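## Task

Pick up the small cardboard box that sits on the desk and set it down on this room's counter. The robot must not tip over or finish leaning; either one means failure. The box counts only if it stays on the counter without the robot supporting it, so open the gripper and move the robot away at the end.

## Robot and tools

ROBOT. A wheeled base with a vertical column, a tilting head and two six-joint arms (left and right), each with a two-finger gripper. Folded, it is 0.73 m long, 0.62 m wide, 1.88 m tall; its front sits 0.40 m ahead of the column. The base drives forward/back and turns in place; it cannot move sideways. Loose objects may occasionally get nudged by the world.

FRAMES. Base frame: origin on the floor under the column, between the drive wheels; x forward, y left, z up, metres. left_hand and right_hand are reported in it, at the point where the fingers meet (tips 8 mm further). The hand's z axis is the finger direction (quat_wxyz maps (0,0,1) onto it), its y axis runs along the opening. Odometry frame = base frame at scene start; base_odometry counts wheel rotation only, so slip shows as travel. Heading is in radians, left positive, -3.142 to 3.142.

execute_actions. Arguments: actions (a list holding one action, or empty to just read state and images) and cameras (names from cam_head_left, cam_head_right, cam_left_wrist, cam_right_wrist, nav_camera, all; omitted/null/all gives every camera, [] gives none). An action may contain:
- base: exactly one key. translate_m is a relative drive from the current spot, metres, -3 to 3, forward positive. rotate_rad is a relative turn in place, radians, -3.2 to 3.2, left (counter-clockwise from above) positive. Base commands count from the base's position in the last reported state. A move longer than 8.667 s at its top speed is refused.
- joints: a single dictionary for both arms and head, keyed by joint name, each value an absolute target, not an offset. head_tilt_rad -0.61 to 1.308 (0 level, positive looks down). For each arm (left_/right_ prefix): joint1_rad -2.879 to 2.879, joint2_rad 0 to 3.141, joint3_rad 0 to 3.019, joint4_rad -1.692 to 1.57, joint5_rad -1.57 to 1.57 (positive swings the hand to the robot's right), joint6_rad -2.094 to 2.094 (hand roll, positive clockwise viewed from behind), gripper_m 0 to 0.093 (fingertip gap in metres). Done tolerances: head 0.03; joints 1-6: 0.045, 0.14, 0.09, 0.055, 0.03, 0.035; gripper 0.003.
- speeds: optional caps for this action only, translate_m 0.05-0.8 m/s, rotate_rad 0.1-1 rad/s (defaults are the maxima). They do not slow arms.
All motions in an action start together. Unlisted joints or base may still be chasing older targets. Unknown keys or out-of-range values cause refusal with no motion. Each action lasts at most 15 s. If a result reports a stop, later motion calls in the same reply are skipped.

wait: seconds 0-10; nothing new commanded; returns state and images.
zoom_image: camera plus region [x0,y0,x1,y1] in pixels of that camera's latest full 504x504 image, origin top-left, at most 504 on a side.
finished_scene: scene = the current scene number; irreversible, reports success. Do it only once the object rests unsupported and the robot has released it and backed off. Replying with no tool call ends everything.

ARM GEOMETRY (approximate). With left joint1 -1.57 or right joint1 1.57 and joints 5, 6 at 0, the arm moves in a vertical plane pointing forward, 0.23 m left or right of the column. Let a = j2 - 0.35, b = 1.05 + j2 - j3, c = b - j4 (c = 1.57 means fingers pointing down). Hand is about 0.12 + 0.39 sin a + 0.38 cos b + 0.25 cos c ahead and 1.46 + 0.39 cos a - 0.38 sin b - 0.25 sin c up. Example: j2,j3,j4 = 0.93, 0.78, 0.14 gives 0.60 ahead, 1.21 up. Real positions tend to be up to 5 cm lower and nearer the column (around 12 cm with heavy/far loads); trust the reported hand pose (1-3 cm error). Reach: about 1 m from the shoulder, no lower than 0.47 m up; the floor is out of reach. Light loads (under 0.3 kg) are fine with fingers down, 0.65-1.6 m up, up to 0.6 m ahead.

GRIPPING. Fingers are 7 cm long; outer width is opening +1 cm at tips, +5 cm at base; the hand body is 10 x 7 cm; the wrist camera sticks out 11 cm on one side. To grasp, command an opening smaller than the object; off_target is then expected. A reported opening staying at least 0.002 m above its target means something is held. Moves under about 0.03 rad (0.08 for joints 2, 3) may not happen despite done; approach contacts in ~0.05 rad steps from your previous target.

RESULT LINES. base_status / joint_status: done, off_target (resting short, may still push), contact_stop (base wheel stalled: back up 0.05 m before retrying or turning), time_out, not_followed / 'joint command not followed' with a cause line (a self-collision check blocked the arm; reverse the first moved joints by at least 0.05 rad, or move the other arm, or drive away from furniture). on_its_own lists uncommanded behaviour; 'held at' is a target, not a position. A blocked arm keeps pushing; relieve it by resending its current positions (a held load may sag slightly). turned_by_wheels vs turned_by_imu disagreeing by over ~4% and at least 0.05 rad signals a collision or slip. base_tilt is in degrees (forward, right). motor_effort covers the wheel motors, in percent, bracket = peak. wheel_motors_off = 1 means an overload cut-out (after ~3 s of hard pushing; 2 s off, base not holding). MOTOR HOT warns at 85 °C; at 100 °C an OVER-TEMPERATURE FAULT drops that arm, with limit_stop_at_motor_heat in joint_status.

AVOID. Tipping or leaving the robot tilted; tables 0.30-1.20 m high can slide over the base and hit the column, so watch for wheel slip or backward lean (forward tilt dropping 0.5 degrees) and back up 0.05 m. Never let the arms collide or press on each other. Avoid dropping, slamming, or hard pushing, and long strained holds with joint 5 turned far.

CAMERAS. Head pair and nav_camera are pinhole; wrist cameras are fisheye; all 504x504. Calibration matrices map the base frame to each camera and carry small errors, larger for wrist cameras.

Each tool is called after "Emit:" as name(argument=value, ...) on one line, values as JSON.

## Session

Emit:
execute_actions(actions=[])

Scene clock: 0.00 s.
Joint torques (N m, as the arm reports them, + toward a larger angle): no reading
base_odometry: x=+0.000 y=+0.000 heading=+0.000 (m, m, rad; odometry frame)
turned_by_wheels: +0.000 (rad since the last result)
turned_by_imu: +0.000 (rad since the last result)
base_tilt: forward=-0.8 right=-0.7 (deg)
base_status: not commanded
joint_positions: head_tilt_rad=+0.865 left_joint1_rad=-1.583 left_joint2_rad=+0.888 left_joint3_rad=+0.421 left_joint4_rad=-0.955 left_joint5_rad=-0.025 left_joint6_rad=+0.041 left_gripper_m=+0.095 right_joint1_rad=+1.550 right_joint2_rad=+0.883 right_joint3_rad=+0.371 right_joint4_rad=-0.906 right_joint5_rad=+0.036 right_joint6_rad=+0.088 right_gripper_m=+0.094
joint_status: not commanded
wheel_motors_off: 0
motor_effort: left_wheel=+3 right_wheel=+2 (%)
left_hand: x=+0.1516 y=+0.2262 z=+1.2516 quat_wxyz=(+0.434, -0.029, -0.900, +0.001) (m; base frame)
right_hand: x=+0.1333 y=-0.2359 z=+1.2514 quat_wxyz=(+0.431, -0.040, -0.900, +0.041) (m; base frame)
pictures: cam_head_left, cam_head_right, cam_left_wrist, cam_right_wrist, nav_camera
Images, in order (width x height): cam_head_left 504x504, cam_head_right 504x504, cam_left_wrist 504x504, cam_right_wrist 504x504, nav_camera 504x504.

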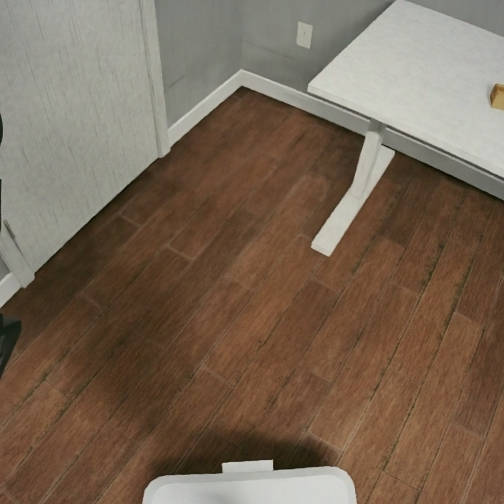

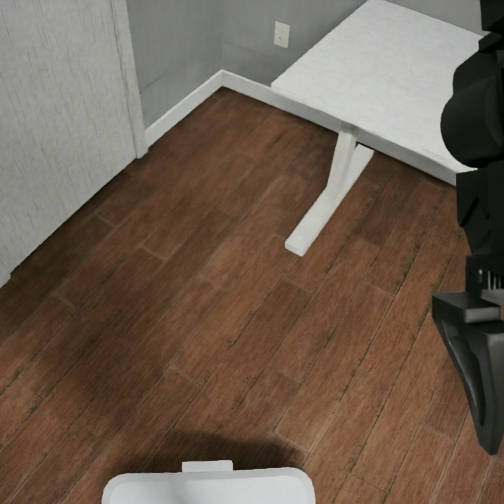

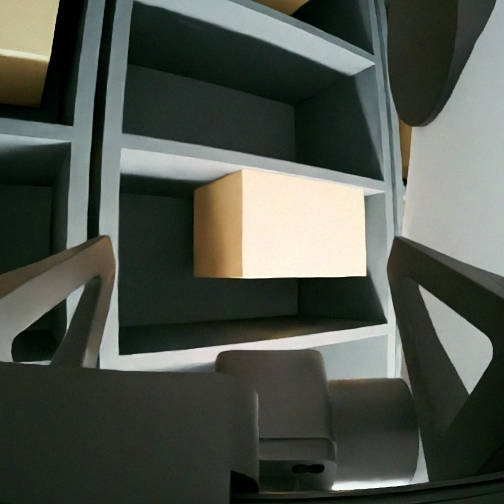

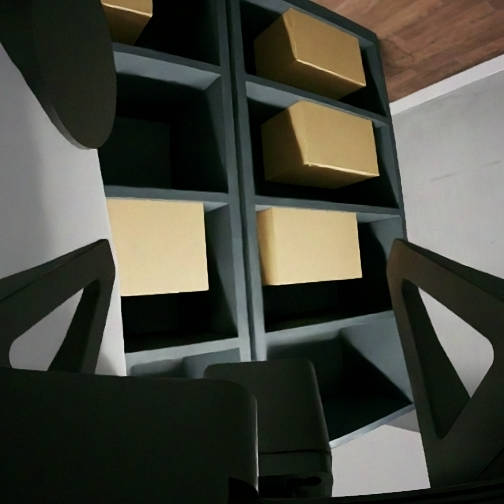

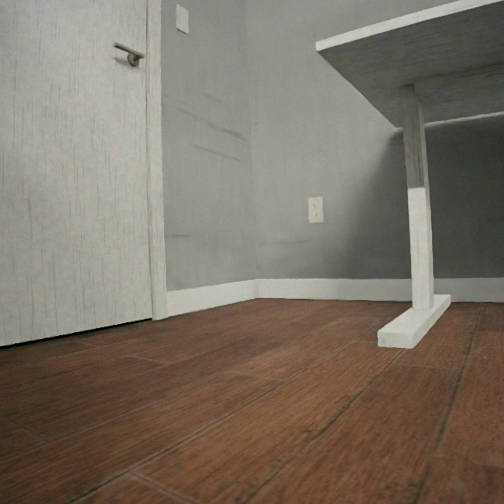

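Emit:
execute_actions(actions=[{"base":{"rotate_rad":-0.6},"joints":{"head_tilt_rad":0.6}}], cameras=["cam_head_left","cam_head_right","nav_camera"])

Scene clock: 2.30 s.
Joint torques (N m, as the arm reports them, + toward a larger angle): left_arm=[-1.21 -8.19 -0.32 -1.69  0.01  0.08] | right_arm=[ 0.31 -6.17 -1.29 -1.15  0.13  0.03]
base_odometry: x=+0.000 y=+0.000 heading=-0.599 (m, m, rad; odometry frame)
turned_by_wheels: -0.599 (rad since the last result)
turned_by_imu: -0.582 (rad since the last result)
base_tilt: forward=-0.7 right=-0.6 (deg)
base_status: done
joint_positions: head_tilt_rad=+0.617 left_joint1_rad=-1.583 left_joint2_rad=+0.888 left_joint3_rad=+0.421 left_joint4_rad=-0.955 left_joint5_rad=-0.025 left_joint6_rad=+0.041 left_gripper_m=+0.095 right_joint1_rad=+1.550 right_joint2_rad=+0.883 right_joint3_rad=+0.371 right_joint4_rad=-0.906 right_joint5_rad=+0.036 right_joint6_rad=+0.088 right_gripper_m=+0.094
joint_status: all done
wheel_motors_off: 0
motor_effort: left_wheel=+4(56) right_wheel=-4(36) (%)
left_hand: x=+0.1516 y=+0.2262 z=+1.2516 quat_wxyz=(+0.434, -0.029, -0.900, +0.001) (m; base frame)
right_hand: x=+0.1333 y=-0.2359 z=+1.2514 quat_wxyz=(+0.431, -0.040, -0.900, +0.041) (m; base frame)
pictures: cam_head_left, cam_head_right, nav_camera
camera_calibration (this result's frames):
cam_head_left: T_world_to_cam=[[-0.0852254, -0.996151, 0.0204663, 0.0333635], [-0.629904, 0.0379532, -0.775745, 1.23096], [0.771983, -0.079005, -0.630714, 0.854039], [0, 0, 0, 1]] pos_world=[0.118927, 0.0539895, 1.49288]
cam_head_right: T_world_to_cam=[[-0.0691752, -0.997482, 0.0156539, -0.0625291], [-0.615332, 0.0303117, -0.787685, 1.24222], [0.785227, -0.0641206, -0.615879, 0.827227], [0, 0, 0, 1]] pos_world=[0.110494, -0.0469833, 1.48893]
Images, in order (width x height): cam_head_left 504x504, cam_head_right 504x504, nav_camera 504x504.

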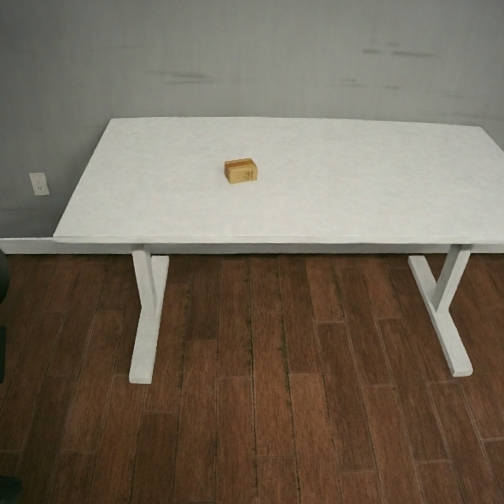

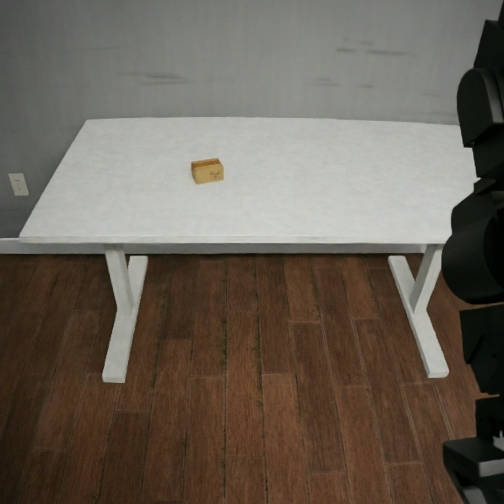

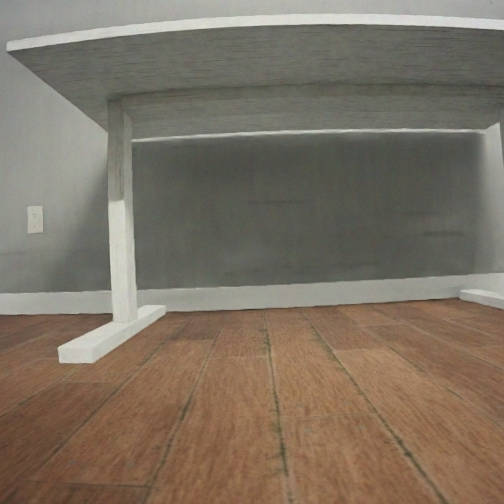

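Emit:
execute_actions(actions=[{"base":{"rotate_rad":-0.18},"joints":{"left_joint2_rad":1.76,"left_joint3_rad":1.55,"left_joint4_rad":-0.31,"left_joint6_rad":1.5,"head_tilt_rad":0.9}}], cameras=[])

Emit:
execute_actions(actions=[{"base":{"translate_m":0.78}}], cameras=["cam_head_left","cam_head_right","cam_left_wrist"])

Scene clock: 7.30 s.
Joint torques (N m, as the arm reports them, + toward a larger angle): left_arm=[ -1.44 -21.56   4.1    0.18   0.1    0.21] | right_arm=[ 0.35 -6.15 -1.19 -1.18  0.13  0.03]
base_odometry: x=+0.000 y=+0.000 heading=-0.779 (m, m, rad; odometry frame)
turned_by_wheels: -0.179 (rad since the last result)
turned_by_imu: -0.178 (rad since the last result)
base_tilt: forward=-0.8 right=-0.6 (deg)
base_status: done
joint_positions: head_tilt_rad=+0.901 left_joint1_rad=-1.583 left_joint2_rad=+1.763 left_joint3_rad=+1.544 left_joint4_rad=-0.320 left_joint5_rad=-0.025 left_joint6_rad=+1.486 left_gripper_m=+0.095 right_joint1_rad=+1.550 right_joint2_rad=+0.883 right_joint3_rad=+0.371 right_joint4_rad=-0.906 right_joint5_rad=+0.036 right_joint6_rad=+0.088 right_gripper_m=+0.094
joint_status: all done
wheel_motors_off: 0
motor_effort: left_wheel=+5(28) right_wheel=-5(28) (%)
left_hand: x=+0.6148 y=+0.2196 z=+0.9049 quat_wxyz=(+0.011, -0.679, -0.734, +0.000) (m; base frame)
right_hand: x=+0.1333 y=-0.2359 z=+1.2514 quat_wxyz=(+0.431, -0.040, -0.900, +0.041) (m; base frame)
pictures: none
No camera images: the call's "cameras" was empty. Leave "cameras" out to get every camera's image.

Scene clock: 10.23 s.
Joint torques (N m, as the arm reports them, + toward a larger angle): left_arm=[ -1.57 -21.39   3.87   0.21   0.07   0.21] | right_arm=[ 0.36 -6.15 -1.59 -1.2   0.13  0.03]
base_odometry: x=+0.555 y=-0.548 heading=-0.779 (m, m, rad; odometry frame)
turned_by_wheels: +0.000 (rad since the last result)
turned_by_imu: -0.001 (rad since the last result)
base_tilt: forward=-0.7 right=-0.7 (deg)
base_status: done
joint_positions: head_tilt_rad=+0.902 left_joint1_rad=-1.583 left_joint2_rad=+1.762 left_joint3_rad=+1.547 left_joint4_rad=-0.320 left_joint5_rad=-0.025 left_joint6_rad=+1.486 left_gripper_m=+0.095 right_joint1_rad=+1.550 right_joint2_rad=+0.883 right_joint3_rad=+0.374 right_joint4_rad=-0.906 right_joint5_rad=+0.036 right_joint6_rad=+0.088 right_gripper_m=+0.094
joint_status: not commanded
wheel_motors_off: 0
motor_effort: left_wheel=-1(61) right_wheel=+0(69) (%)
left_hand: x=+0.6172 y=+0.2195 z=+0.9058 quat_wxyz=(+0.009, -0.679, -0.734, -0.002) (m; base frame)
right_hand: x=+0.1350 y=-0.2360 z=+1.2508 quat_wxyz=(+0.430, -0.040, -0.901, +0.041) (m; base frame)
pictures: cam_head_left, cam_head_right, cam_left_wrist
camera_calibration (this result's frames):
cam_head_left: T_world_to_cam=[[-0.0760704, -0.996151, 0.0435378, -0.00262431], [-0.822118, 0.0379532, -0.568051, 0.920723], [0.564212, -0.079005, -0.821841, 1.15876], [0, 0, 0, 1]] pos_world=[0.102955, 0.0539895, 1.47545]
cam_head_right: T_world_to_cam=[[-0.0620129, -0.997482, 0.0344188, -0.0917852], [-0.811478, 0.0303117, -0.583597, 0.937736], [0.581084, -0.0641206, -0.811314, 1.1384], [0, 0, 0, 1]] pos_world=[0.0937522, -0.0469833, 1.47402]
cam_left_wrist: T_world_to_cam=[[-0.996306, -0.0858622, 0.00124258, 0.634599], [-0.0681036, 0.798891, 0.597607, -0.670975], [-0.0523046, 0.595315, -0.801788, 0.751357], [0, 0, 0, 1]] pos_world=[0.625859, 0.14323, 1.00262]
Images, in order (width x height): cam_head_left 504x504, cam_head_right 504x504, cam_left_wrist 504x504.

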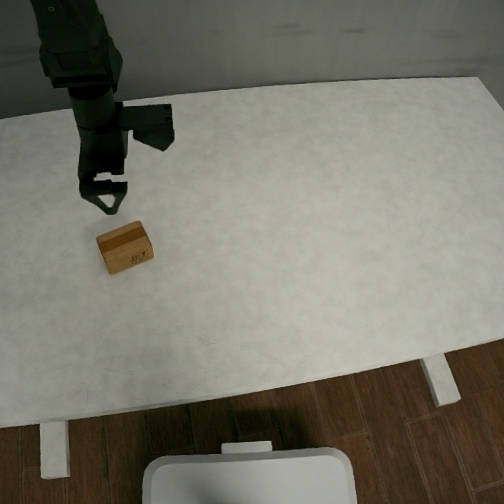

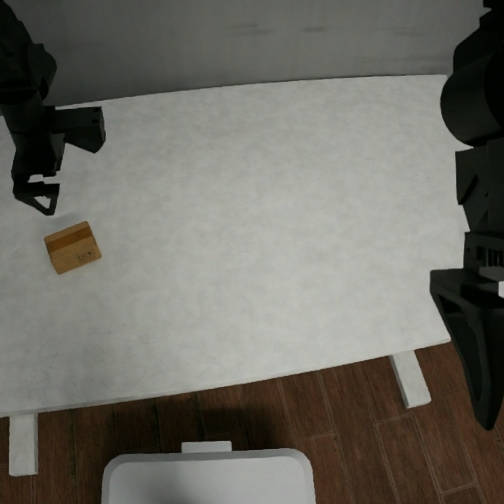

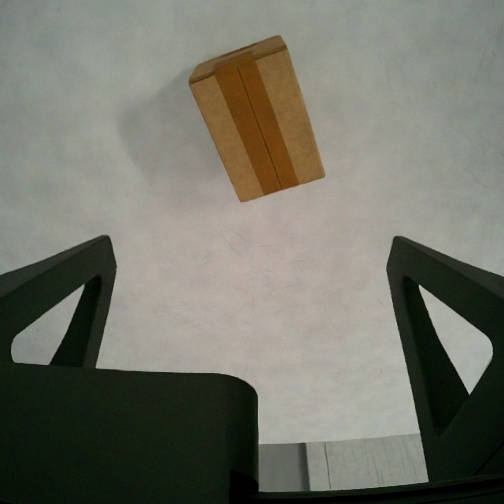

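Emit:
execute_actions(actions=[{"joints":{"left_joint2_rad":1.93,"left_joint3_rad":1.7,"left_joint6_rad":1.14}}], cameras=["cam_left_wrist"])

Emit:
execute_actions(actions=[{"joints":{"left_joint2_rad":2.1,"left_joint3_rad":1.87}}], cameras=["cam_left_wrist","cam_head_left"])

Scene clock: 13.60 s.
Joint torques (N m, as the arm reports them, + toward a larger angle): left_arm=[ -1.76 -21.89   3.43   0.08   0.06  -0.03] | right_arm=[ 0.36 -6.11 -1.4  -1.14  0.13  0.03]
base_odometry: x=+0.555 y=-0.548 heading=-0.779 (m, m, rad; odometry frame)
turned_by_wheels: +0.000 (rad since the last result)
turned_by_imu: -0.001 (rad since the last result)
base_tilt: forward=-0.7 right=-0.6 (deg)
base_status: not commanded
joint_positions: head_tilt_rad=+0.902 left_joint1_rad=-1.583 left_joint2_rad=+1.939 left_joint3_rad=+1.699 left_joint4_rad=-0.319 left_joint5_rad=-0.025 left_joint6_rad=+1.154 left_gripper_m=+0.095 right_joint1_rad=+1.550 right_joint2_rad=+0.883 right_joint3_rad=+0.374 right_joint4_rad=-0.906 right_joint5_rad=+0.036 right_joint6_rad=+0.088 right_gripper_m=+0.094
joint_status: all done
wheel_motors_off: 0
motor_effort: left_wheel=-1(2) right_wheel=+2(2) (%)
left_hand: x=+0.6062 y=+0.2189 z=+0.8351 quat_wxyz=(+0.019, -0.548, -0.836, +0.004) (m; base frame)
right_hand: x=+0.1350 y=-0.2360 z=+1.2508 quat_wxyz=(+0.430, -0.040, -0.901, +0.041) (m; base frame)
pictures: cam_left_wrist
camera_calibration (this result's frames):
cam_left_wrist: T_world_to_cam=[[-0.913758, -0.405846, 0.0183007, 0.629334], [-0.312215, 0.730345, 0.607551, -0.474225], [-0.259938, 0.549441, -0.79407, 0.823923], [0, 0, 0, 1]] pos_world=[0.641168, 0.149063, 0.93085]
Images, in order (width x height): cam_left_wrist 504x504.

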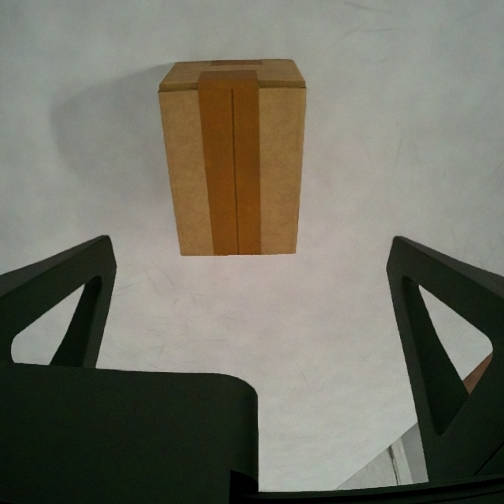

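Scene clock: 14.60 s.
Joint torques (N m, as the arm reports them, + toward a larger angle): left_arm=[ -1.57 -21.24   3.91   0.12   0.08  -0.07] | right_arm=[ 0.34 -6.49 -1.55 -1.15  0.13  0.03]
base_odometry: x=+0.555 y=-0.548 heading=-0.779 (m, m, rad; odometry frame)
turned_by_wheels: +0.000 (rad since the last result)
turned_by_imu: +0.000 (rad since the last result)
base_tilt: forward=-0.8 right=-0.6 (deg)
base_status: not commanded
joint_positions: head_tilt_rad=+0.902 left_joint1_rad=-1.583 left_joint2_rad=+2.107 left_joint3_rad=+1.864 left_joint4_rad=-0.319 left_joint5_rad=-0.025 left_joint6_rad=+1.154 left_gripper_m=+0.095 right_joint1_rad=+1.550 right_joint2_rad=+0.883 right_joint3_rad=+0.374 right_joint4_rad=-0.906 right_joint5_rad=+0.036 right_joint6_rad=+0.088 right_gripper_m=+0.094
joint_status: all done
wheel_motors_off: 0
motor_effort: left_wheel=-1(2) right_wheel=+1(2) (%)
left_hand: x=+0.5982 y=+0.2182 z=+0.7711 quat_wxyz=(+0.020, -0.548, -0.836, +0.004) (m; base frame)
right_hand: x=+0.1350 y=-0.2360 z=+1.2508 quat_wxyz=(+0.430, -0.040, -0.901, +0.041) (m; base frame)
pictures: cam_head_left, cam_left_wrist
camera_calibration (this result's frames):
cam_head_left: T_world_to_cam=[[-0.0760704, -0.996151, 0.0435378, -0.00262432], [-0.822118, 0.0379532, -0.568051, 0.920723], [0.564212, -0.079005, -0.821841, 1.15876], [0, 0, 0, 1]] pos_world=[0.102955, 0.0539895, 1.47545]
cam_left_wrist: T_world_to_cam=[[-0.913576, -0.406176, 0.0200277, 0.621584], [-0.311322, 0.730217, 0.608163, -0.438321], [-0.261646, 0.549368, -0.793559, 0.772001], [0, 0, 0, 1]] pos_world=[0.633396, 0.14843, 0.86675]
Images, in order (width x height): cam_head_left 504x504, cam_left_wrist 504x504.

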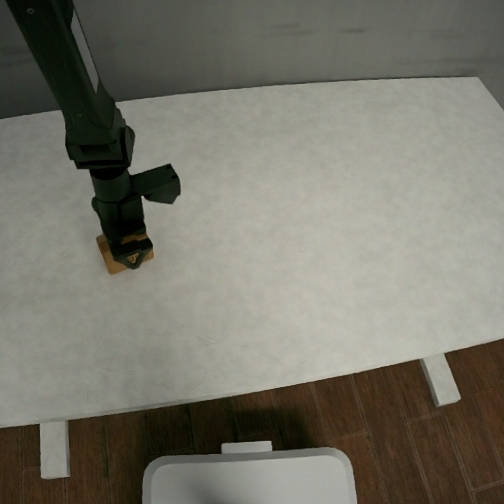

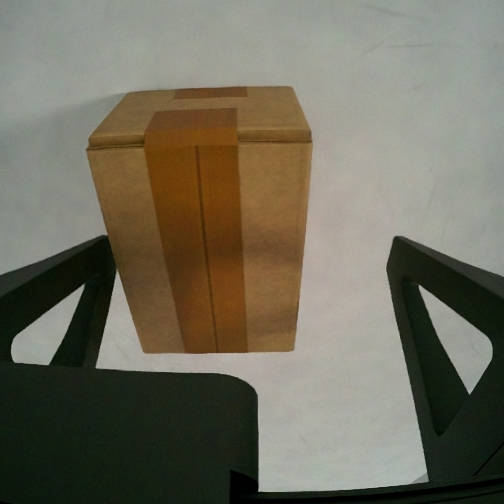

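Emit:
execute_actions(actions=[{"base":{"translate_m":0.018}}], cameras=[])

Emit:
execute_actions(actions=[{"joints":{"left_joint2_rad":2.19,"left_joint3_rad":1.97}}], cameras=["cam_left_wrist"])

Emit:
execute_actions(actions=[{"joints":{"left_gripper_m":0.04}}], cameras=["cam_left_wrist"])

Emit:
execute_actions(actions=[{"joints":{"left_joint2_rad":1.5,"left_joint3_rad":1.3,"head_tilt_rad":0.4}}], cameras=["cam_left_wrist","cam_head_left"])

Scene clock: 16.50 s.
Joint torques (N m, as the arm reports them, + toward a larger angle): left_arm=[ -1.82 -21.27   3.79   0.13   0.07  -0.05] | right_arm=[ 0.33 -6.28 -1.45 -1.13  0.13  0.03]
base_odometry: x=+0.568 y=-0.561 heading=-0.779 (m, m, rad; odometry frame)
turned_by_wheels: +0.000 (rad since the last result)
turned_by_imu: -0.001 (rad since the last result)
base_tilt: forward=-0.8 right=-0.5 (deg)
base_status: done
joint_positions: head_tilt_rad=+0.902 left_joint1_rad=-1.583 left_joint2_rad=+2.105 left_joint3_rad=+1.865 left_joint4_rad=-0.319 left_joint5_rad=-0.025 left_joint6_rad=+1.154 left_gripper_m=+0.095 right_joint1_rad=+1.550 right_joint2_rad=+0.882 right_joint3_rad=+0.372 right_joint4_rad=-0.906 right_joint5_rad=+0.036 right_joint6_rad=+0.088 right_gripper_m=+0.094
joint_status: not commanded
wheel_motors_off: 0
motor_effort: left_wheel=+0(40) right_wheel=+0(34) (%)
left_hand: x=+0.6004 y=+0.2182 z=+0.7721 quat_wxyz=(+0.018, -0.548, -0.836, +0.003) (m; base frame)
right_hand: x=+0.1339 y=-0.2359 z=+1.2512 quat_wxyz=(+0.430, -0.040, -0.901, +0.041) (m; base frame)
pictures: none
No camera images: the call's "cameras" was empty. Leave "cameras" out to get every camera's image.

Scene clock: 17.30 s.
Joint torques (N m, as the arm reports them, + toward a larger angle): left_arm=[ -1.64 -20.21   4.48   0.12   0.09  -0.06] | right_arm=[ 0.32 -6.24 -1.54 -1.15  0.13  0.03]
base_odometry: x=+0.568 y=-0.561 heading=-0.779 (m, m, rad; odometry frame)
turned_by_wheels: +0.000 (rad since the last result)
turned_by_imu: +0.000 (rad since the last result)
base_tilt: forward=-0.7 right=-0.6 (deg)
base_status: not commanded
joint_positions: head_tilt_rad=+0.902 left_joint1_rad=-1.583 left_joint2_rad=+2.182 left_joint3_rad=+1.959 left_joint4_rad=-0.319 left_joint5_rad=-0.025 left_joint6_rad=+1.154 left_gripper_m=+0.095 right_joint1_rad=+1.550 right_joint2_rad=+0.882 right_joint3_rad=+0.372 right_joint4_rad=-0.906 right_joint5_rad=+0.036 right_joint6_rad=+0.088 right_gripper_m=+0.094
joint_status: all done
wheel_motors_off: 0
motor_effort: left_wheel=+0(1) right_wheel=+1(0) (%)
left_hand: x=+0.6037 y=+0.2179 z=+0.7446 quat_wxyz=(+0.011, -0.548, -0.836, -0.001) (m; base frame)
right_hand: x=+0.1339 y=-0.2359 z=+1.2512 quat_wxyz=(+0.430, -0.040, -0.901, +0.041) (m; base frame)
pictures: cam_left_wrist
camera_calibration (this result's frames):
cam_left_wrist: T_world_to_cam=[[-0.913706, -0.406371, 0.00195526, 0.640623], [-0.323479, 0.730223, 0.601777, -0.408205], [-0.245972, 0.549214, -0.798662, 0.747036], [0, 0, 0, 1]] pos_world=[0.637045, 0.148128, 0.841025]
Images, in order (width x height): cam_left_wrist 504x504.

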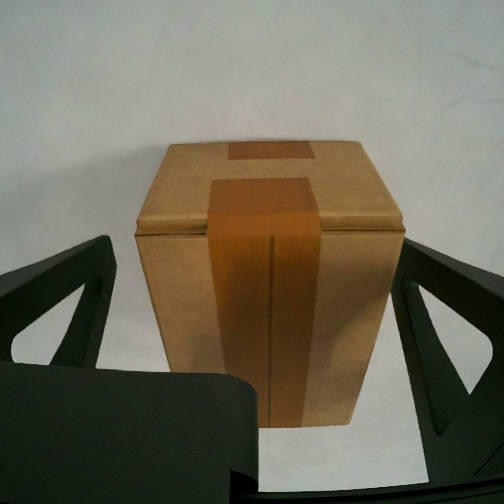

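Scene clock: 17.90 s.
Joint torques (N m, as the arm reports them, + toward a larger angle): left_arm=[ -1.72 -20.32   4.46   0.12   0.06  -0.04] | right_arm=[ 0.33 -6.09 -1.41 -1.14  0.13  0.03]
base_odometry: x=+0.568 y=-0.561 heading=-0.779 (m, m, rad; odometry frame)
turned_by_wheels: +0.000 (rad since the last result)
turned_by_imu: +0.000 (rad since the last result)
base_tilt: forward=-0.7 right=-0.7 (deg)
base_status: not commanded
joint_positions: head_tilt_rad=+0.902 left_joint1_rad=-1.583 left_joint2_rad=+2.182 left_joint3_rad=+1.959 left_joint4_rad=-0.319 left_joint5_rad=-0.025 left_joint6_rad=+1.153 left_gripper_m=+0.060 right_joint1_rad=+1.550 right_joint2_rad=+0.882 right_joint3_rad=+0.372 right_joint4_rad=-0.906 right_joint5_rad=+0.036 right_joint6_rad=+0.088 right_gripper_m=+0.094
joint_status: left_gripper_m off_target (ended at +0.060, target +0.040)
wheel_motors_off: 0
motor_effort: left_wheel=+0(0) right_wheel=+0(1) (%)
left_hand: x=+0.6037 y=+0.2178 z=+0.7446 quat_wxyz=(+0.011, -0.548, -0.836, -0.001) (m; base frame)
right_hand: x=+0.1339 y=-0.2359 z=+1.2512 quat_wxyz=(+0.430, -0.040, -0.901, +0.041) (m; base frame)
pictures: cam_left_wrist
camera_calibration (this result's frames):
cam_left_wrist: T_world_to_cam=[[-0.913548, -0.406725, 0.00210481, 0.640466], [-0.323764, 0.730323, 0.601502, -0.407801], [-0.246183, 0.54882, -0.798868, 0.747438], [0, 0, 0, 1]] pos_world=[0.637072, 0.148112, 0.84105]
Images, in order (width x height): cam_left_wrist 504x504.

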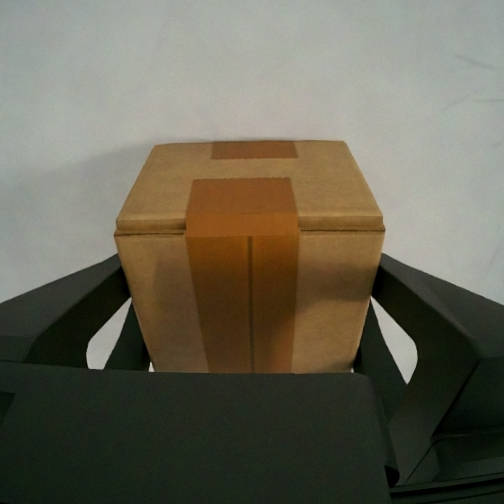

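Scene clock: 19.47 s.
Joint torques (N m, as the arm reports them, + toward a larger angle): left_arm=[ -1.42 -19.89   3.72   0.11   0.06  -0.04] | right_arm=[ 0.34 -6.17 -1.37 -1.17  0.13  0.03]
base_odometry: x=+0.568 y=-0.561 heading=-0.779 (m, m, rad; odometry frame)
turned_by_wheels: +0.000 (rad since the last result)
turned_by_imu: -0.001 (rad since the last result)
base_tilt: forward=-0.7 right=-0.7 (deg)
base_status: not commanded
joint_positions: head_tilt_rad=+0.419 left_joint1_rad=-1.583 left_joint2_rad=+1.502 left_joint3_rad=+1.300 left_joint4_rad=-0.319 left_joint5_rad=-0.025 left_joint6_rad=+1.153 left_gripper_m=+0.060 right_joint1_rad=+1.550 right_joint2_rad=+0.882 right_joint3_rad=+0.372 right_joint4_rad=-0.906 right_joint5_rad=+0.036 right_joint6_rad=+0.088 right_gripper_m=+0.094
joint_status: all done
wheel_motors_off: 0
motor_effort: left_wheel=-1(1) right_wheel=+0(0) (%)
left_hand: x=+0.5972 y=+0.2207 z=+1.0031 quat_wxyz=(+0.003, -0.548, -0.837, -0.007) (m; base frame)
right_hand: x=+0.1339 y=-0.2359 z=+1.2512 quat_wxyz=(+0.430, -0.040, -0.901, +0.041) (m; base frame)
pictures: cam_head_left, cam_left_wrist
camera_calibration (this result's frames):
cam_head_left: T_world_to_cam=[[-0.0875885, -0.996151, 0.00323984, 0.0600104], [-0.464374, 0.0379532, -0.884825, 1.39067], [0.881297, -0.079005, -0.465911, 0.594777], [0, 0, 0, 1]] pos_world=[0.126872, 0.0539895, 1.50742]
cam_left_wrist: T_world_to_cam=[[-0.913308, -0.406929, -0.0166583, 0.653798], [-0.336247, 0.730327, 0.59461, -0.553099], [-0.229798, 0.548663, -0.803841, 0.945972], [0, 0, 0, 1]] pos_world=[0.628524, 0.150972, 1.10018]
Images, in order (width x height): cam_head_left 504x504, cam_left_wrist 504x504.

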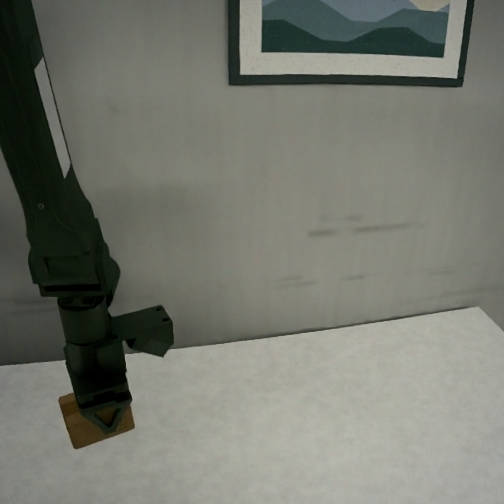

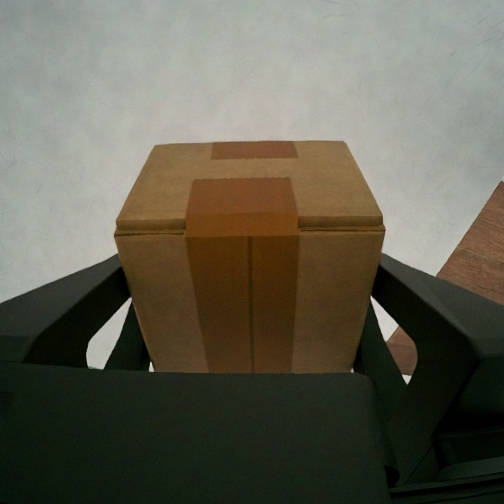

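Emit:
execute_actions(actions=[{"base":{"translate_m":-0.6}}], cameras=[])

Emit:
execute_actions(actions=[{"base":{"rotate_rad":-1.1}}], cameras=["cam_head_left","nav_camera"])

Emit:
execute_actions(actions=[{"base":{"rotate_rad":-1.0}}], cameras=["cam_head_left","nav_camera"])

Scene clock: 22.97 s.
Joint torques (N m, as the arm reports them, + toward a larger angle): left_arm=[ -1.32 -19.83   4.1    0.12   0.06  -0.04] | right_arm=[ 0.36 -5.86 -1.09 -1.14  0.13  0.03]
base_odometry: x=+0.141 y=-0.139 heading=-0.780 (m, m, rad; odometry frame)
turned_by_wheels: -0.001 (rad since the last result)
turned_by_imu: -0.002 (rad since the last result)
base_tilt: forward=-0.8 right=-0.6 (deg)
base_status: done
joint_positions: head_tilt_rad=+0.418 left_joint1_rad=-1.583 left_joint2_rad=+1.504 left_joint3_rad=+1.296 left_joint4_rad=-0.319 left_joint5_rad=-0.025 left_joint6_rad=+1.153 left_gripper_m=+0.060 right_joint1_rad=+1.550 right_joint2_rad=+0.881 right_joint3_rad=+0.368 right_joint4_rad=-0.906 right_joint5_rad=+0.036 right_joint6_rad=+0.088 right_gripper_m=+0.094
joint_status: not commanded
wheel_motors_off: 0
motor_effort: left_wheel=-1(41) right_wheel=+1(58) (%)
left_hand: x=+0.5942 y=+0.2207 z=+1.0018 quat_wxyz=(+0.005, -0.548, -0.837, -0.005) (m; base frame)
right_hand: x=+0.1325 y=-0.2359 z=+1.2518 quat_wxyz=(+0.431, -0.040, -0.900, +0.041) (m; base frame)
pictures: none
No camera images: the call's "cameras" was empty. Leave "cameras" out to get every camera's image.

Scene clock: 25.40 s.
Joint torques (N m, as the arm reports them, + toward a larger angle): left_arm=[ -1.5  -20.04   4.05   0.1    0.07  -0.05] | right_arm=[ 0.32 -6.   -1.11 -1.13  0.13  0.03]
base_odometry: x=+0.141 y=-0.139 heading=-1.880 (m, m, rad; odometry frame)
turned_by_wheels: -1.100 (rad since the last result)
turned_by_imu: -1.077 (rad since the last result)
base_tilt: forward=-0.7 right=-0.7 (deg)
base_status: done
joint_positions: head_tilt_rad=+0.418 left_joint1_rad=-1.583 left_joint2_rad=+1.504 left_joint3_rad=+1.296 left_joint4_rad=-0.319 left_joint5_rad=-0.025 left_joint6_rad=+1.153 left_gripper_m=+0.060 right_joint1_rad=+1.550 right_joint2_rad=+0.881 right_joint3_rad=+0.368 right_joint4_rad=-0.906 right_joint5_rad=+0.036 right_joint6_rad=+0.088 right_gripper_m=+0.094
joint_status: not commanded
wheel_motors_off: 0
motor_effort: left_wheel=+2(57) right_wheel=-3(51) (%)
left_hand: x=+0.5942 y=+0.2209 z=+1.0018 quat_wxyz=(+0.005, -0.548, -0.837, -0.005) (m; base frame)
right_hand: x=+0.1325 y=-0.2359 z=+1.2518 quat_wxyz=(+0.431, -0.040, -0.900, +0.041) (m; base frame)
pictures: cam_head_left, nav_camera
camera_calibration (this result's frames):
cam_head_left: T_world_to_cam=[[-0.08759, -0.996151, 0.00320014, 0.0600716], [-0.463973, 0.0379532, -0.885036, 1.39097], [0.881508, -0.079005, -0.465512, 0.594151], [0, 0, 0, 1]] pos_world=[0.126886, 0.0539895, 1.50745]
Images, in order (width x height): cam_head_left 504x504, nav_camera 504x504.

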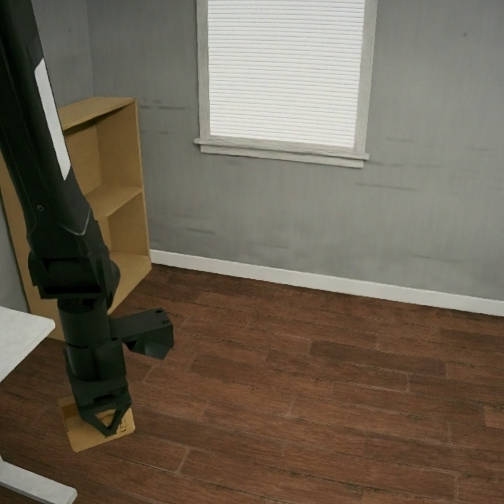

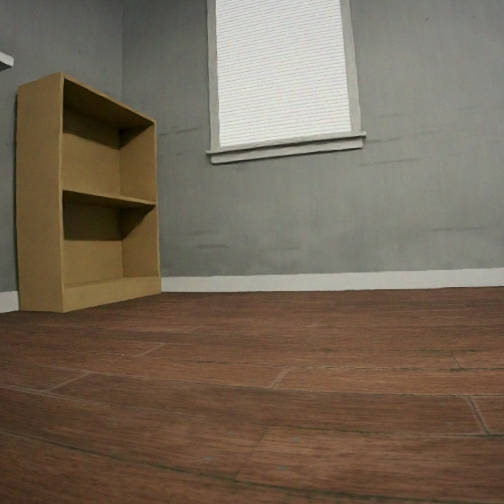

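Scene clock: 27.90 s.
Joint torques (N m, as the arm reports them, + toward a larger angle): left_arm=[ -1.67 -20.1    4.11   0.19   0.08  -0.05] | right_arm=[ 0.31 -6.13 -1.02 -1.19  0.13  0.03]
base_odometry: x=+0.141 y=-0.139 heading=-2.879 (m, m, rad; odometry frame)
turned_by_wheels: -0.999 (rad since the last result)
turned_by_imu: -0.987 (rad since the last result)
base_tilt: forward=-0.7 right=-0.6 (deg)
base_status: done
joint_positions: head_tilt_rad=+0.418 left_joint1_rad=-1.583 left_joint2_rad=+1.504 left_joint3_rad=+1.296 left_joint4_rad=-0.319 left_joint5_rad=-0.025 left_joint6_rad=+1.153 left_gripper_m=+0.060 right_joint1_rad=+1.550 right_joint2_rad=+0.881 right_joint3_rad=+0.368 right_joint4_rad=-0.906 right_joint5_rad=+0.036 right_joint6_rad=+0.088 right_gripper_m=+0.094
joint_status: not commanded
wheel_motors_off: 0
motor_effort: left_wheel=+4(29) right_wheel=-5(28) (%)
left_hand: x=+0.5942 y=+0.2209 z=+1.0018 quat_wxyz=(+0.005, -0.548, -0.837, -0.005) (m; base frame)
right_hand: x=+0.1325 y=-0.2359 z=+1.2518 quat_wxyz=(+0.431, -0.040, -0.900, +0.041) (m; base frame)
pictures: cam_head_left, nav_camera
camera_calibration (this result's frames):
cam_head_left: T_world_to_cam=[[-0.08759, -0.996151, 0.00320014, 0.0600716], [-0.463973, 0.0379532, -0.885036, 1.39097], [0.881508, -0.079005, -0.465512, 0.594152], [0, 0, 0, 1]] pos_world=[0.126886, 0.0539895, 1.50745]
Images, in order (width x height): cam_head_left 504x504, nav_camera 504x504.

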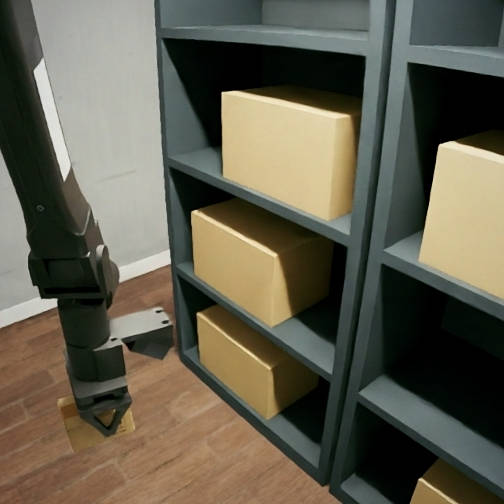

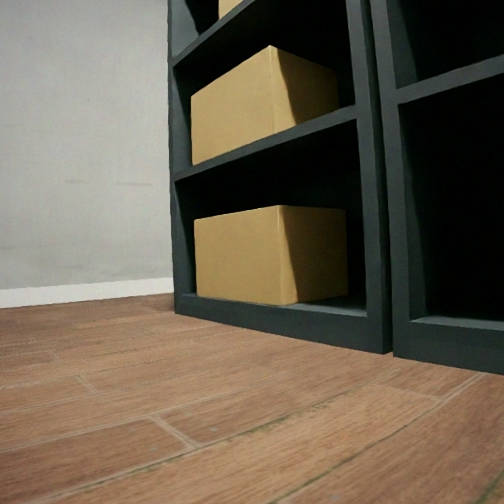

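Emit:
execute_actions(actions=[{"base":{"rotate_rad":-1.2},"joints":{"left_joint3_rad":1.0,"left_joint4_rad":-0.05}}], cameras=["cam_head_left","nav_camera"])

Scene clock: 31.20 s.
Joint torques (N m, as the arm reports them, + toward a larger angle): left_arm=[ -1.6  -17.18   0.82   0.36   0.08  -0.05] | right_arm=[ 0.32 -5.82 -1.15 -1.17  0.12  0.03]
base_odometry: x=+0.141 y=-0.139 heading=+2.205 (m, m, rad; odometry frame)
turned_by_wheels: -1.199 (rad since the last result)
turned_by_imu: -1.184 (rad since the last result)
base_tilt: forward=-0.8 right=-0.6 (deg)
base_status: done
joint_positions: head_tilt_rad=+0.418 left_joint1_rad=-1.583 left_joint2_rad=+1.506 left_joint3_rad=+1.000 left_joint4_rad=-0.065 left_joint5_rad=-0.025 left_joint6_rad=+1.153 left_gripper_m=+0.060 right_joint1_rad=+1.550 right_joint2_rad=+0.881 right_joint3_rad=+0.368 right_joint4_rad=-0.906 right_joint5_rad=+0.036 right_joint6_rad=+0.088 right_gripper_m=+0.094
joint_status: all done
wheel_motors_off: 0
motor_effort: left_wheel=+4(28) right_wheel=-4(29) (%)
left_hand: x=+0.4716 y=+0.2217 z=+0.9824 quat_wxyz=(+0.024, -0.548, -0.836, +0.007) (m; base frame)
right_hand: x=+0.1325 y=-0.2359 z=+1.2518 quat_wxyz=(+0.431, -0.040, -0.900, +0.041) (m; base frame)
pictures: cam_head_left, nav_camera
camera_calibration (this result's frames):
cam_head_left: T_world_to_cam=[[-0.08759, -0.996151, 0.00320015, 0.0600716], [-0.463973, 0.0379532, -0.885036, 1.39097], [0.881508, -0.079005, -0.465512, 0.594152], [0, 0, 0, 1]] pos_world=[0.126886, 0.0539895, 1.50745]
Images, in order (width x height): cam_head_left 504x504, nav_camera 504x504.

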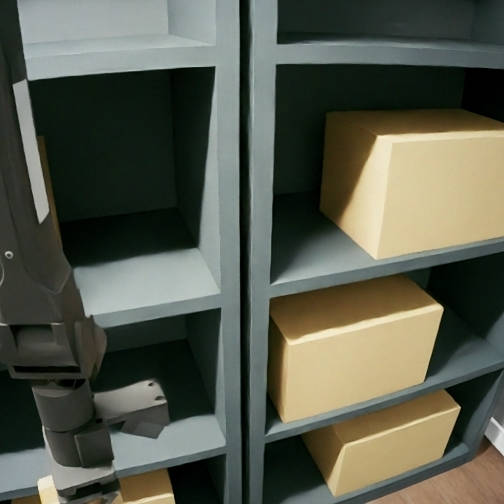

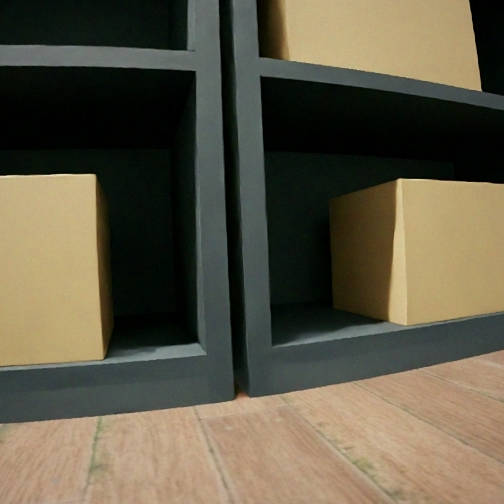

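Emit:
execute_actions(actions=[{"base":{"rotate_rad":-0.9}}], cameras=["cam_head_left","nav_camera"])

Scene clock: 34.00 s.
Joint torques (N m, as the arm reports them, + toward a larger angle): left_arm=[ -1.54 -16.75   0.83   0.28   0.07  -0.05] | right_arm=[ 0.24 -5.8  -1.09 -1.12  0.13  0.03]
base_odometry: x=+0.141 y=-0.139 heading=+1.306 (m, m, rad; odometry frame)
turned_by_wheels: -0.899 (rad since the last result)
turned_by_imu: -0.888 (rad since the last result)
base_tilt: forward=-0.8 right=-0.6 (deg)
base_status: done
joint_positions: head_tilt_rad=+0.418 left_joint1_rad=-1.583 left_joint2_rad=+1.506 left_joint3_rad=+1.000 left_joint4_rad=-0.064 left_joint5_rad=-0.025 left_joint6_rad=+1.153 left_gripper_m=+0.060 right_joint1_rad=+1.550 right_joint2_rad=+0.881 right_joint3_rad=+0.368 right_joint4_rad=-0.906 right_joint5_rad=+0.036 right_joint6_rad=+0.088 right_gripper_m=+0.094
joint_status: not commanded
wheel_motors_off: 0
motor_effort: left_wheel=+4(27) right_wheel=-4(29) (%)
left_hand: x=+0.4719 y=+0.2217 z=+0.9824 quat_wxyz=(+0.023, -0.548, -0.836, +0.006) (m; base frame)
right_hand: x=+0.1325 y=-0.2359 z=+1.2518 quat_wxyz=(+0.431, -0.040, -0.900, +0.041) (m; base frame)
pictures: cam_head_left, nav_camera
camera_calibration (this result's frames):
cam_head_left: T_world_to_cam=[[-0.08759, -0.996151, 0.00320015, 0.0600716], [-0.463973, 0.0379532, -0.885036, 1.39097], [0.881508, -0.079005, -0.465512, 0.594152], [0, 0, 0, 1]] pos_world=[0.126886, 0.0539895, 1.50745]
Images, in order (width x height): cam_head_left 504x504, nav_camera 504x504.

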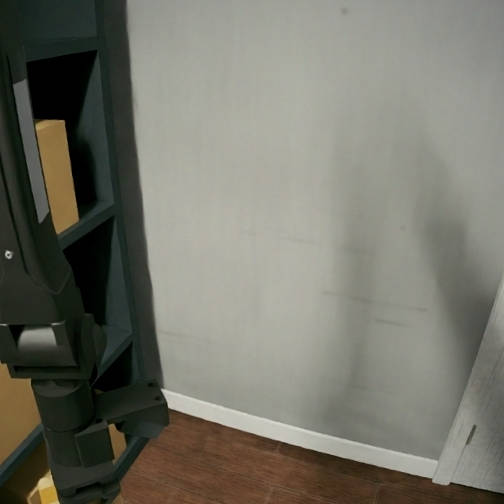

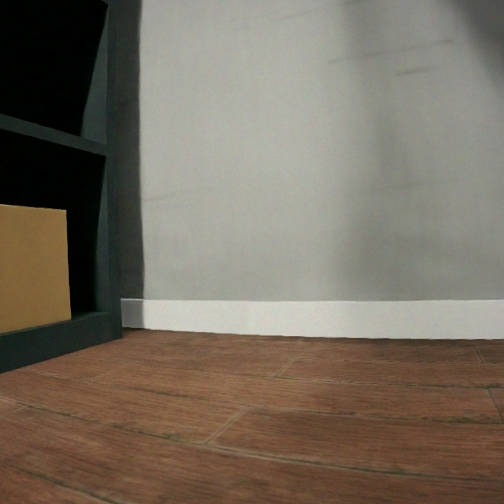

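Emit:
execute_actions(actions=[{"base":{"rotate_rad":2.78}}], cameras=["cam_head_left"])

Emit:
execute_actions(actions=[{"base":{"translate_m":1.5}}], cameras=[])

Emit:
execute_actions(actions=[{"base":{"rotate_rad":-1.3}}], cameras=["cam_head_left","cam_head_right","nav_camera"])

Scene clock: 46.70 s.
Joint torques (N m, as the arm reports them, + toward a larger angle): left_arm=[ -1.83 -17.06   0.76   0.29   0.06  -0.03] | right_arm=[ 0.31 -5.99 -1.13 -1.16  0.13  0.03]
base_odometry: x=+0.141 y=-0.139 heading=-2.198 (m, m, rad; odometry frame)
turned_by_wheels: +2.779 (rad since the last result)
turned_by_imu: +2.731 (rad since the last result)
base_tilt: forward=-0.7 right=-0.6 (deg)
base_status: done
joint_positions: head_tilt_rad=+0.418 left_joint1_rad=-1.583 left_joint2_rad=+1.506 left_joint3_rad=+1.000 left_joint4_rad=-0.064 left_joint5_rad=-0.025 left_joint6_rad=+1.153 left_gripper_m=+0.060 right_joint1_rad=+1.550 right_joint2_rad=+0.881 right_joint3_rad=+0.368 right_joint4_rad=-0.906 right_joint5_rad=+0.036 right_joint6_rad=+0.088 right_gripper_m=+0.094
joint_status: not commanded
wheel_motors_off: 0
motor_effort: left_wheel=-3(33) right_wheel=+3(34) (%)
left_hand: x=+0.4719 y=+0.2217 z=+0.9824 quat_wxyz=(+0.023, -0.548, -0.836, +0.006) (m; base frame)
right_hand: x=+0.1325 y=-0.2359 z=+1.2518 quat_wxyz=(+0.431, -0.040, -0.900, +0.041) (m; base frame)
pictures: cam_head_left
camera_calibration (this result's frames):
cam_head_left: T_world_to_cam=[[-0.08759, -0.996151, 0.00320014, 0.0600716], [-0.463973, 0.0379532, -0.885036, 1.39097], [0.881508, -0.079005, -0.465512, 0.594152], [0, 0, 0, 1]] pos_world=[0.126886, 0.0539895, 1.50745]
Images, in order (width x height): cam_head_left 504x504.

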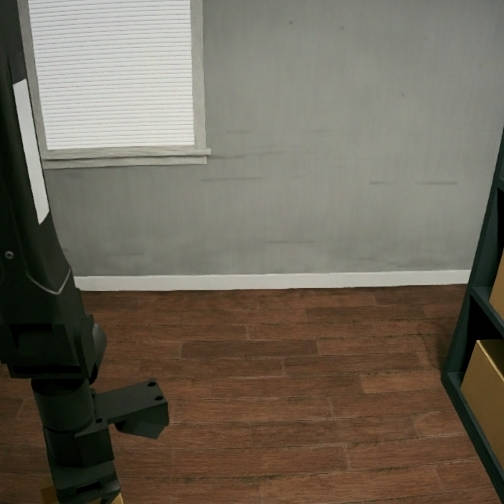

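Scene clock: 50.50 s.
Joint torques (N m, as the arm reports them, + toward a larger angle): left_arm=[ -1.39 -16.94   0.71   0.23   0.06  -0.04] | right_arm=[ 0.4  -6.02 -1.37 -1.16  0.13  0.03]
base_odometry: x=-0.739 y=-1.354 heading=-2.197 (m, m, rad; odometry frame)
turned_by_wheels: +0.001 (rad since the last result)
turned_by_imu: +0.000 (rad since the last result)
base_tilt: forward=-0.7 right=-0.6 (deg)
base_status: done
joint_positions: head_tilt_rad=+0.418 left_joint1_rad=-1.583 left_joint2_rad=+1.506 left_joint3_rad=+1.000 left_joint4_rad=-0.064 left_joint5_rad=-0.025 left_joint6_rad=+1.153 left_gripper_m=+0.060 right_joint1_rad=+1.550 right_joint2_rad=+0.881 right_joint3_rad=+0.371 right_joint4_rad=-0.906 right_joint5_rad=+0.036 right_joint6_rad=+0.088 right_gripper_m=+0.094
joint_status: not commanded
wheel_motors_off: 0
motor_effort: left_wheel=+1(67) right_wheel=-2(62) (%)
left_hand: x=+0.4722 y=+0.2217 z=+0.9824 quat_wxyz=(+0.023, -0.548, -0.836, +0.006) (m; base frame)
right_hand: x=+0.1340 y=-0.2359 z=+1.2513 quat_wxyz=(+0.430, -0.040, -0.901, +0.041) (m; base frame)
pictures: none
No camera images: the call's "cameras" was empty. Leave "cameras" out to get every camera's image.

Scene clock: 53.23 s.
Joint torques (N m, as the arm reports them, + toward a larger angle): left_arm=[ -1.31 -16.9    0.82   0.3    0.08  -0.05] | right_arm=[ 0.37 -6.13 -1.39 -1.15  0.13  0.03]
base_odometry: x=-0.739 y=-1.354 heading=+2.787 (m, m, rad; odometry frame)
turned_by_wheels: -1.299 (rad since the last result)
turned_by_imu: -1.275 (rad since the last result)
base_tilt: forward=-0.8 right=-0.7 (deg)
base_status: done
joint_positions: head_tilt_rad=+0.418 left_joint1_rad=-1.583 left_joint2_rad=+1.506 left_joint3_rad=+1.000 left_joint4_rad=-0.064 left_joint5_rad=-0.025 left_joint6_rad=+1.153 left_gripper_m=+0.060 right_joint1_rad=+1.550 right_joint2_rad=+0.881 right_joint3_rad=+0.371 right_joint4_rad=-0.906 right_joint5_rad=+0.036 right_joint6_rad=+0.088 right_gripper_m=+0.094
joint_status: not commanded
wheel_motors_off: 0
motor_effort: left_wheel=+5(48) right_wheel=-4(57) (%)
left_hand: x=+0.4722 y=+0.2217 z=+0.9824 quat_wxyz=(+0.023, -0.548, -0.836, +0.006) (m; base frame)
right_hand: x=+0.1340 y=-0.2359 z=+1.2513 quat_wxyz=(+0.430, -0.040, -0.901, +0.041) (m; base frame)
pictures: cam_head_left, cam_head_right, nav_camera
camera_calibration (this result's frames):
cam_head_left: T_world_to_cam=[[-0.0875902, -0.996151, 0.00319465, 0.0600801], [-0.463918, 0.0379532, -0.885065, 1.39101], [0.881537, -0.079005, -0.465457, 0.594065], [0, 0, 0, 1]] pos_world=[0.126889, 0.0539895, 1.50746]
cam_head_right: T_world_to_cam=[[-0.070905, -0.997482, 0.00165391, -0.0408827], [-0.447271, 0.0303117, -0.893885, 1.39737], [0.891583, -0.0641206, -0.448294, 0.563828], [0, 0, 0, 1]] pos_world=[0.119404, -0.0469833, 1.50192]
Images, in order (width x height): cam_head_left 504x504, cam_head_right 504x504, nav_camera 504x504.

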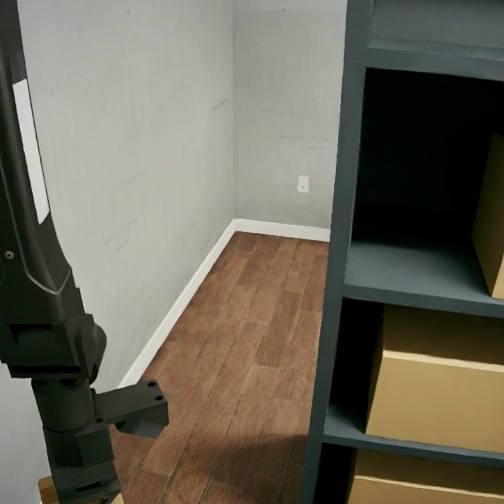

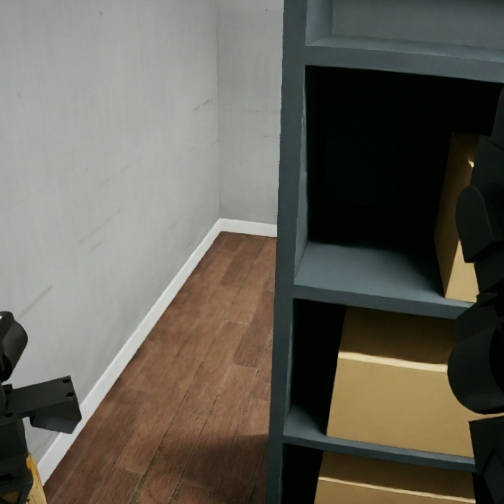

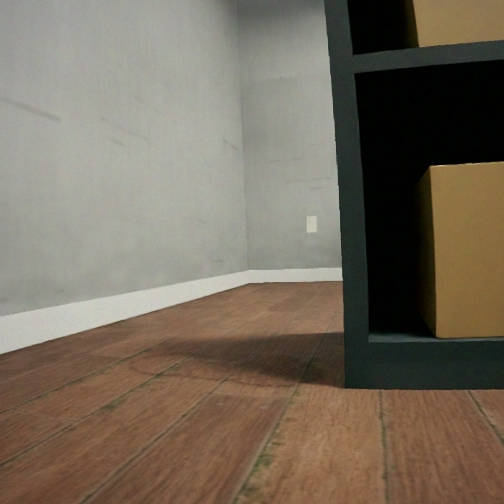

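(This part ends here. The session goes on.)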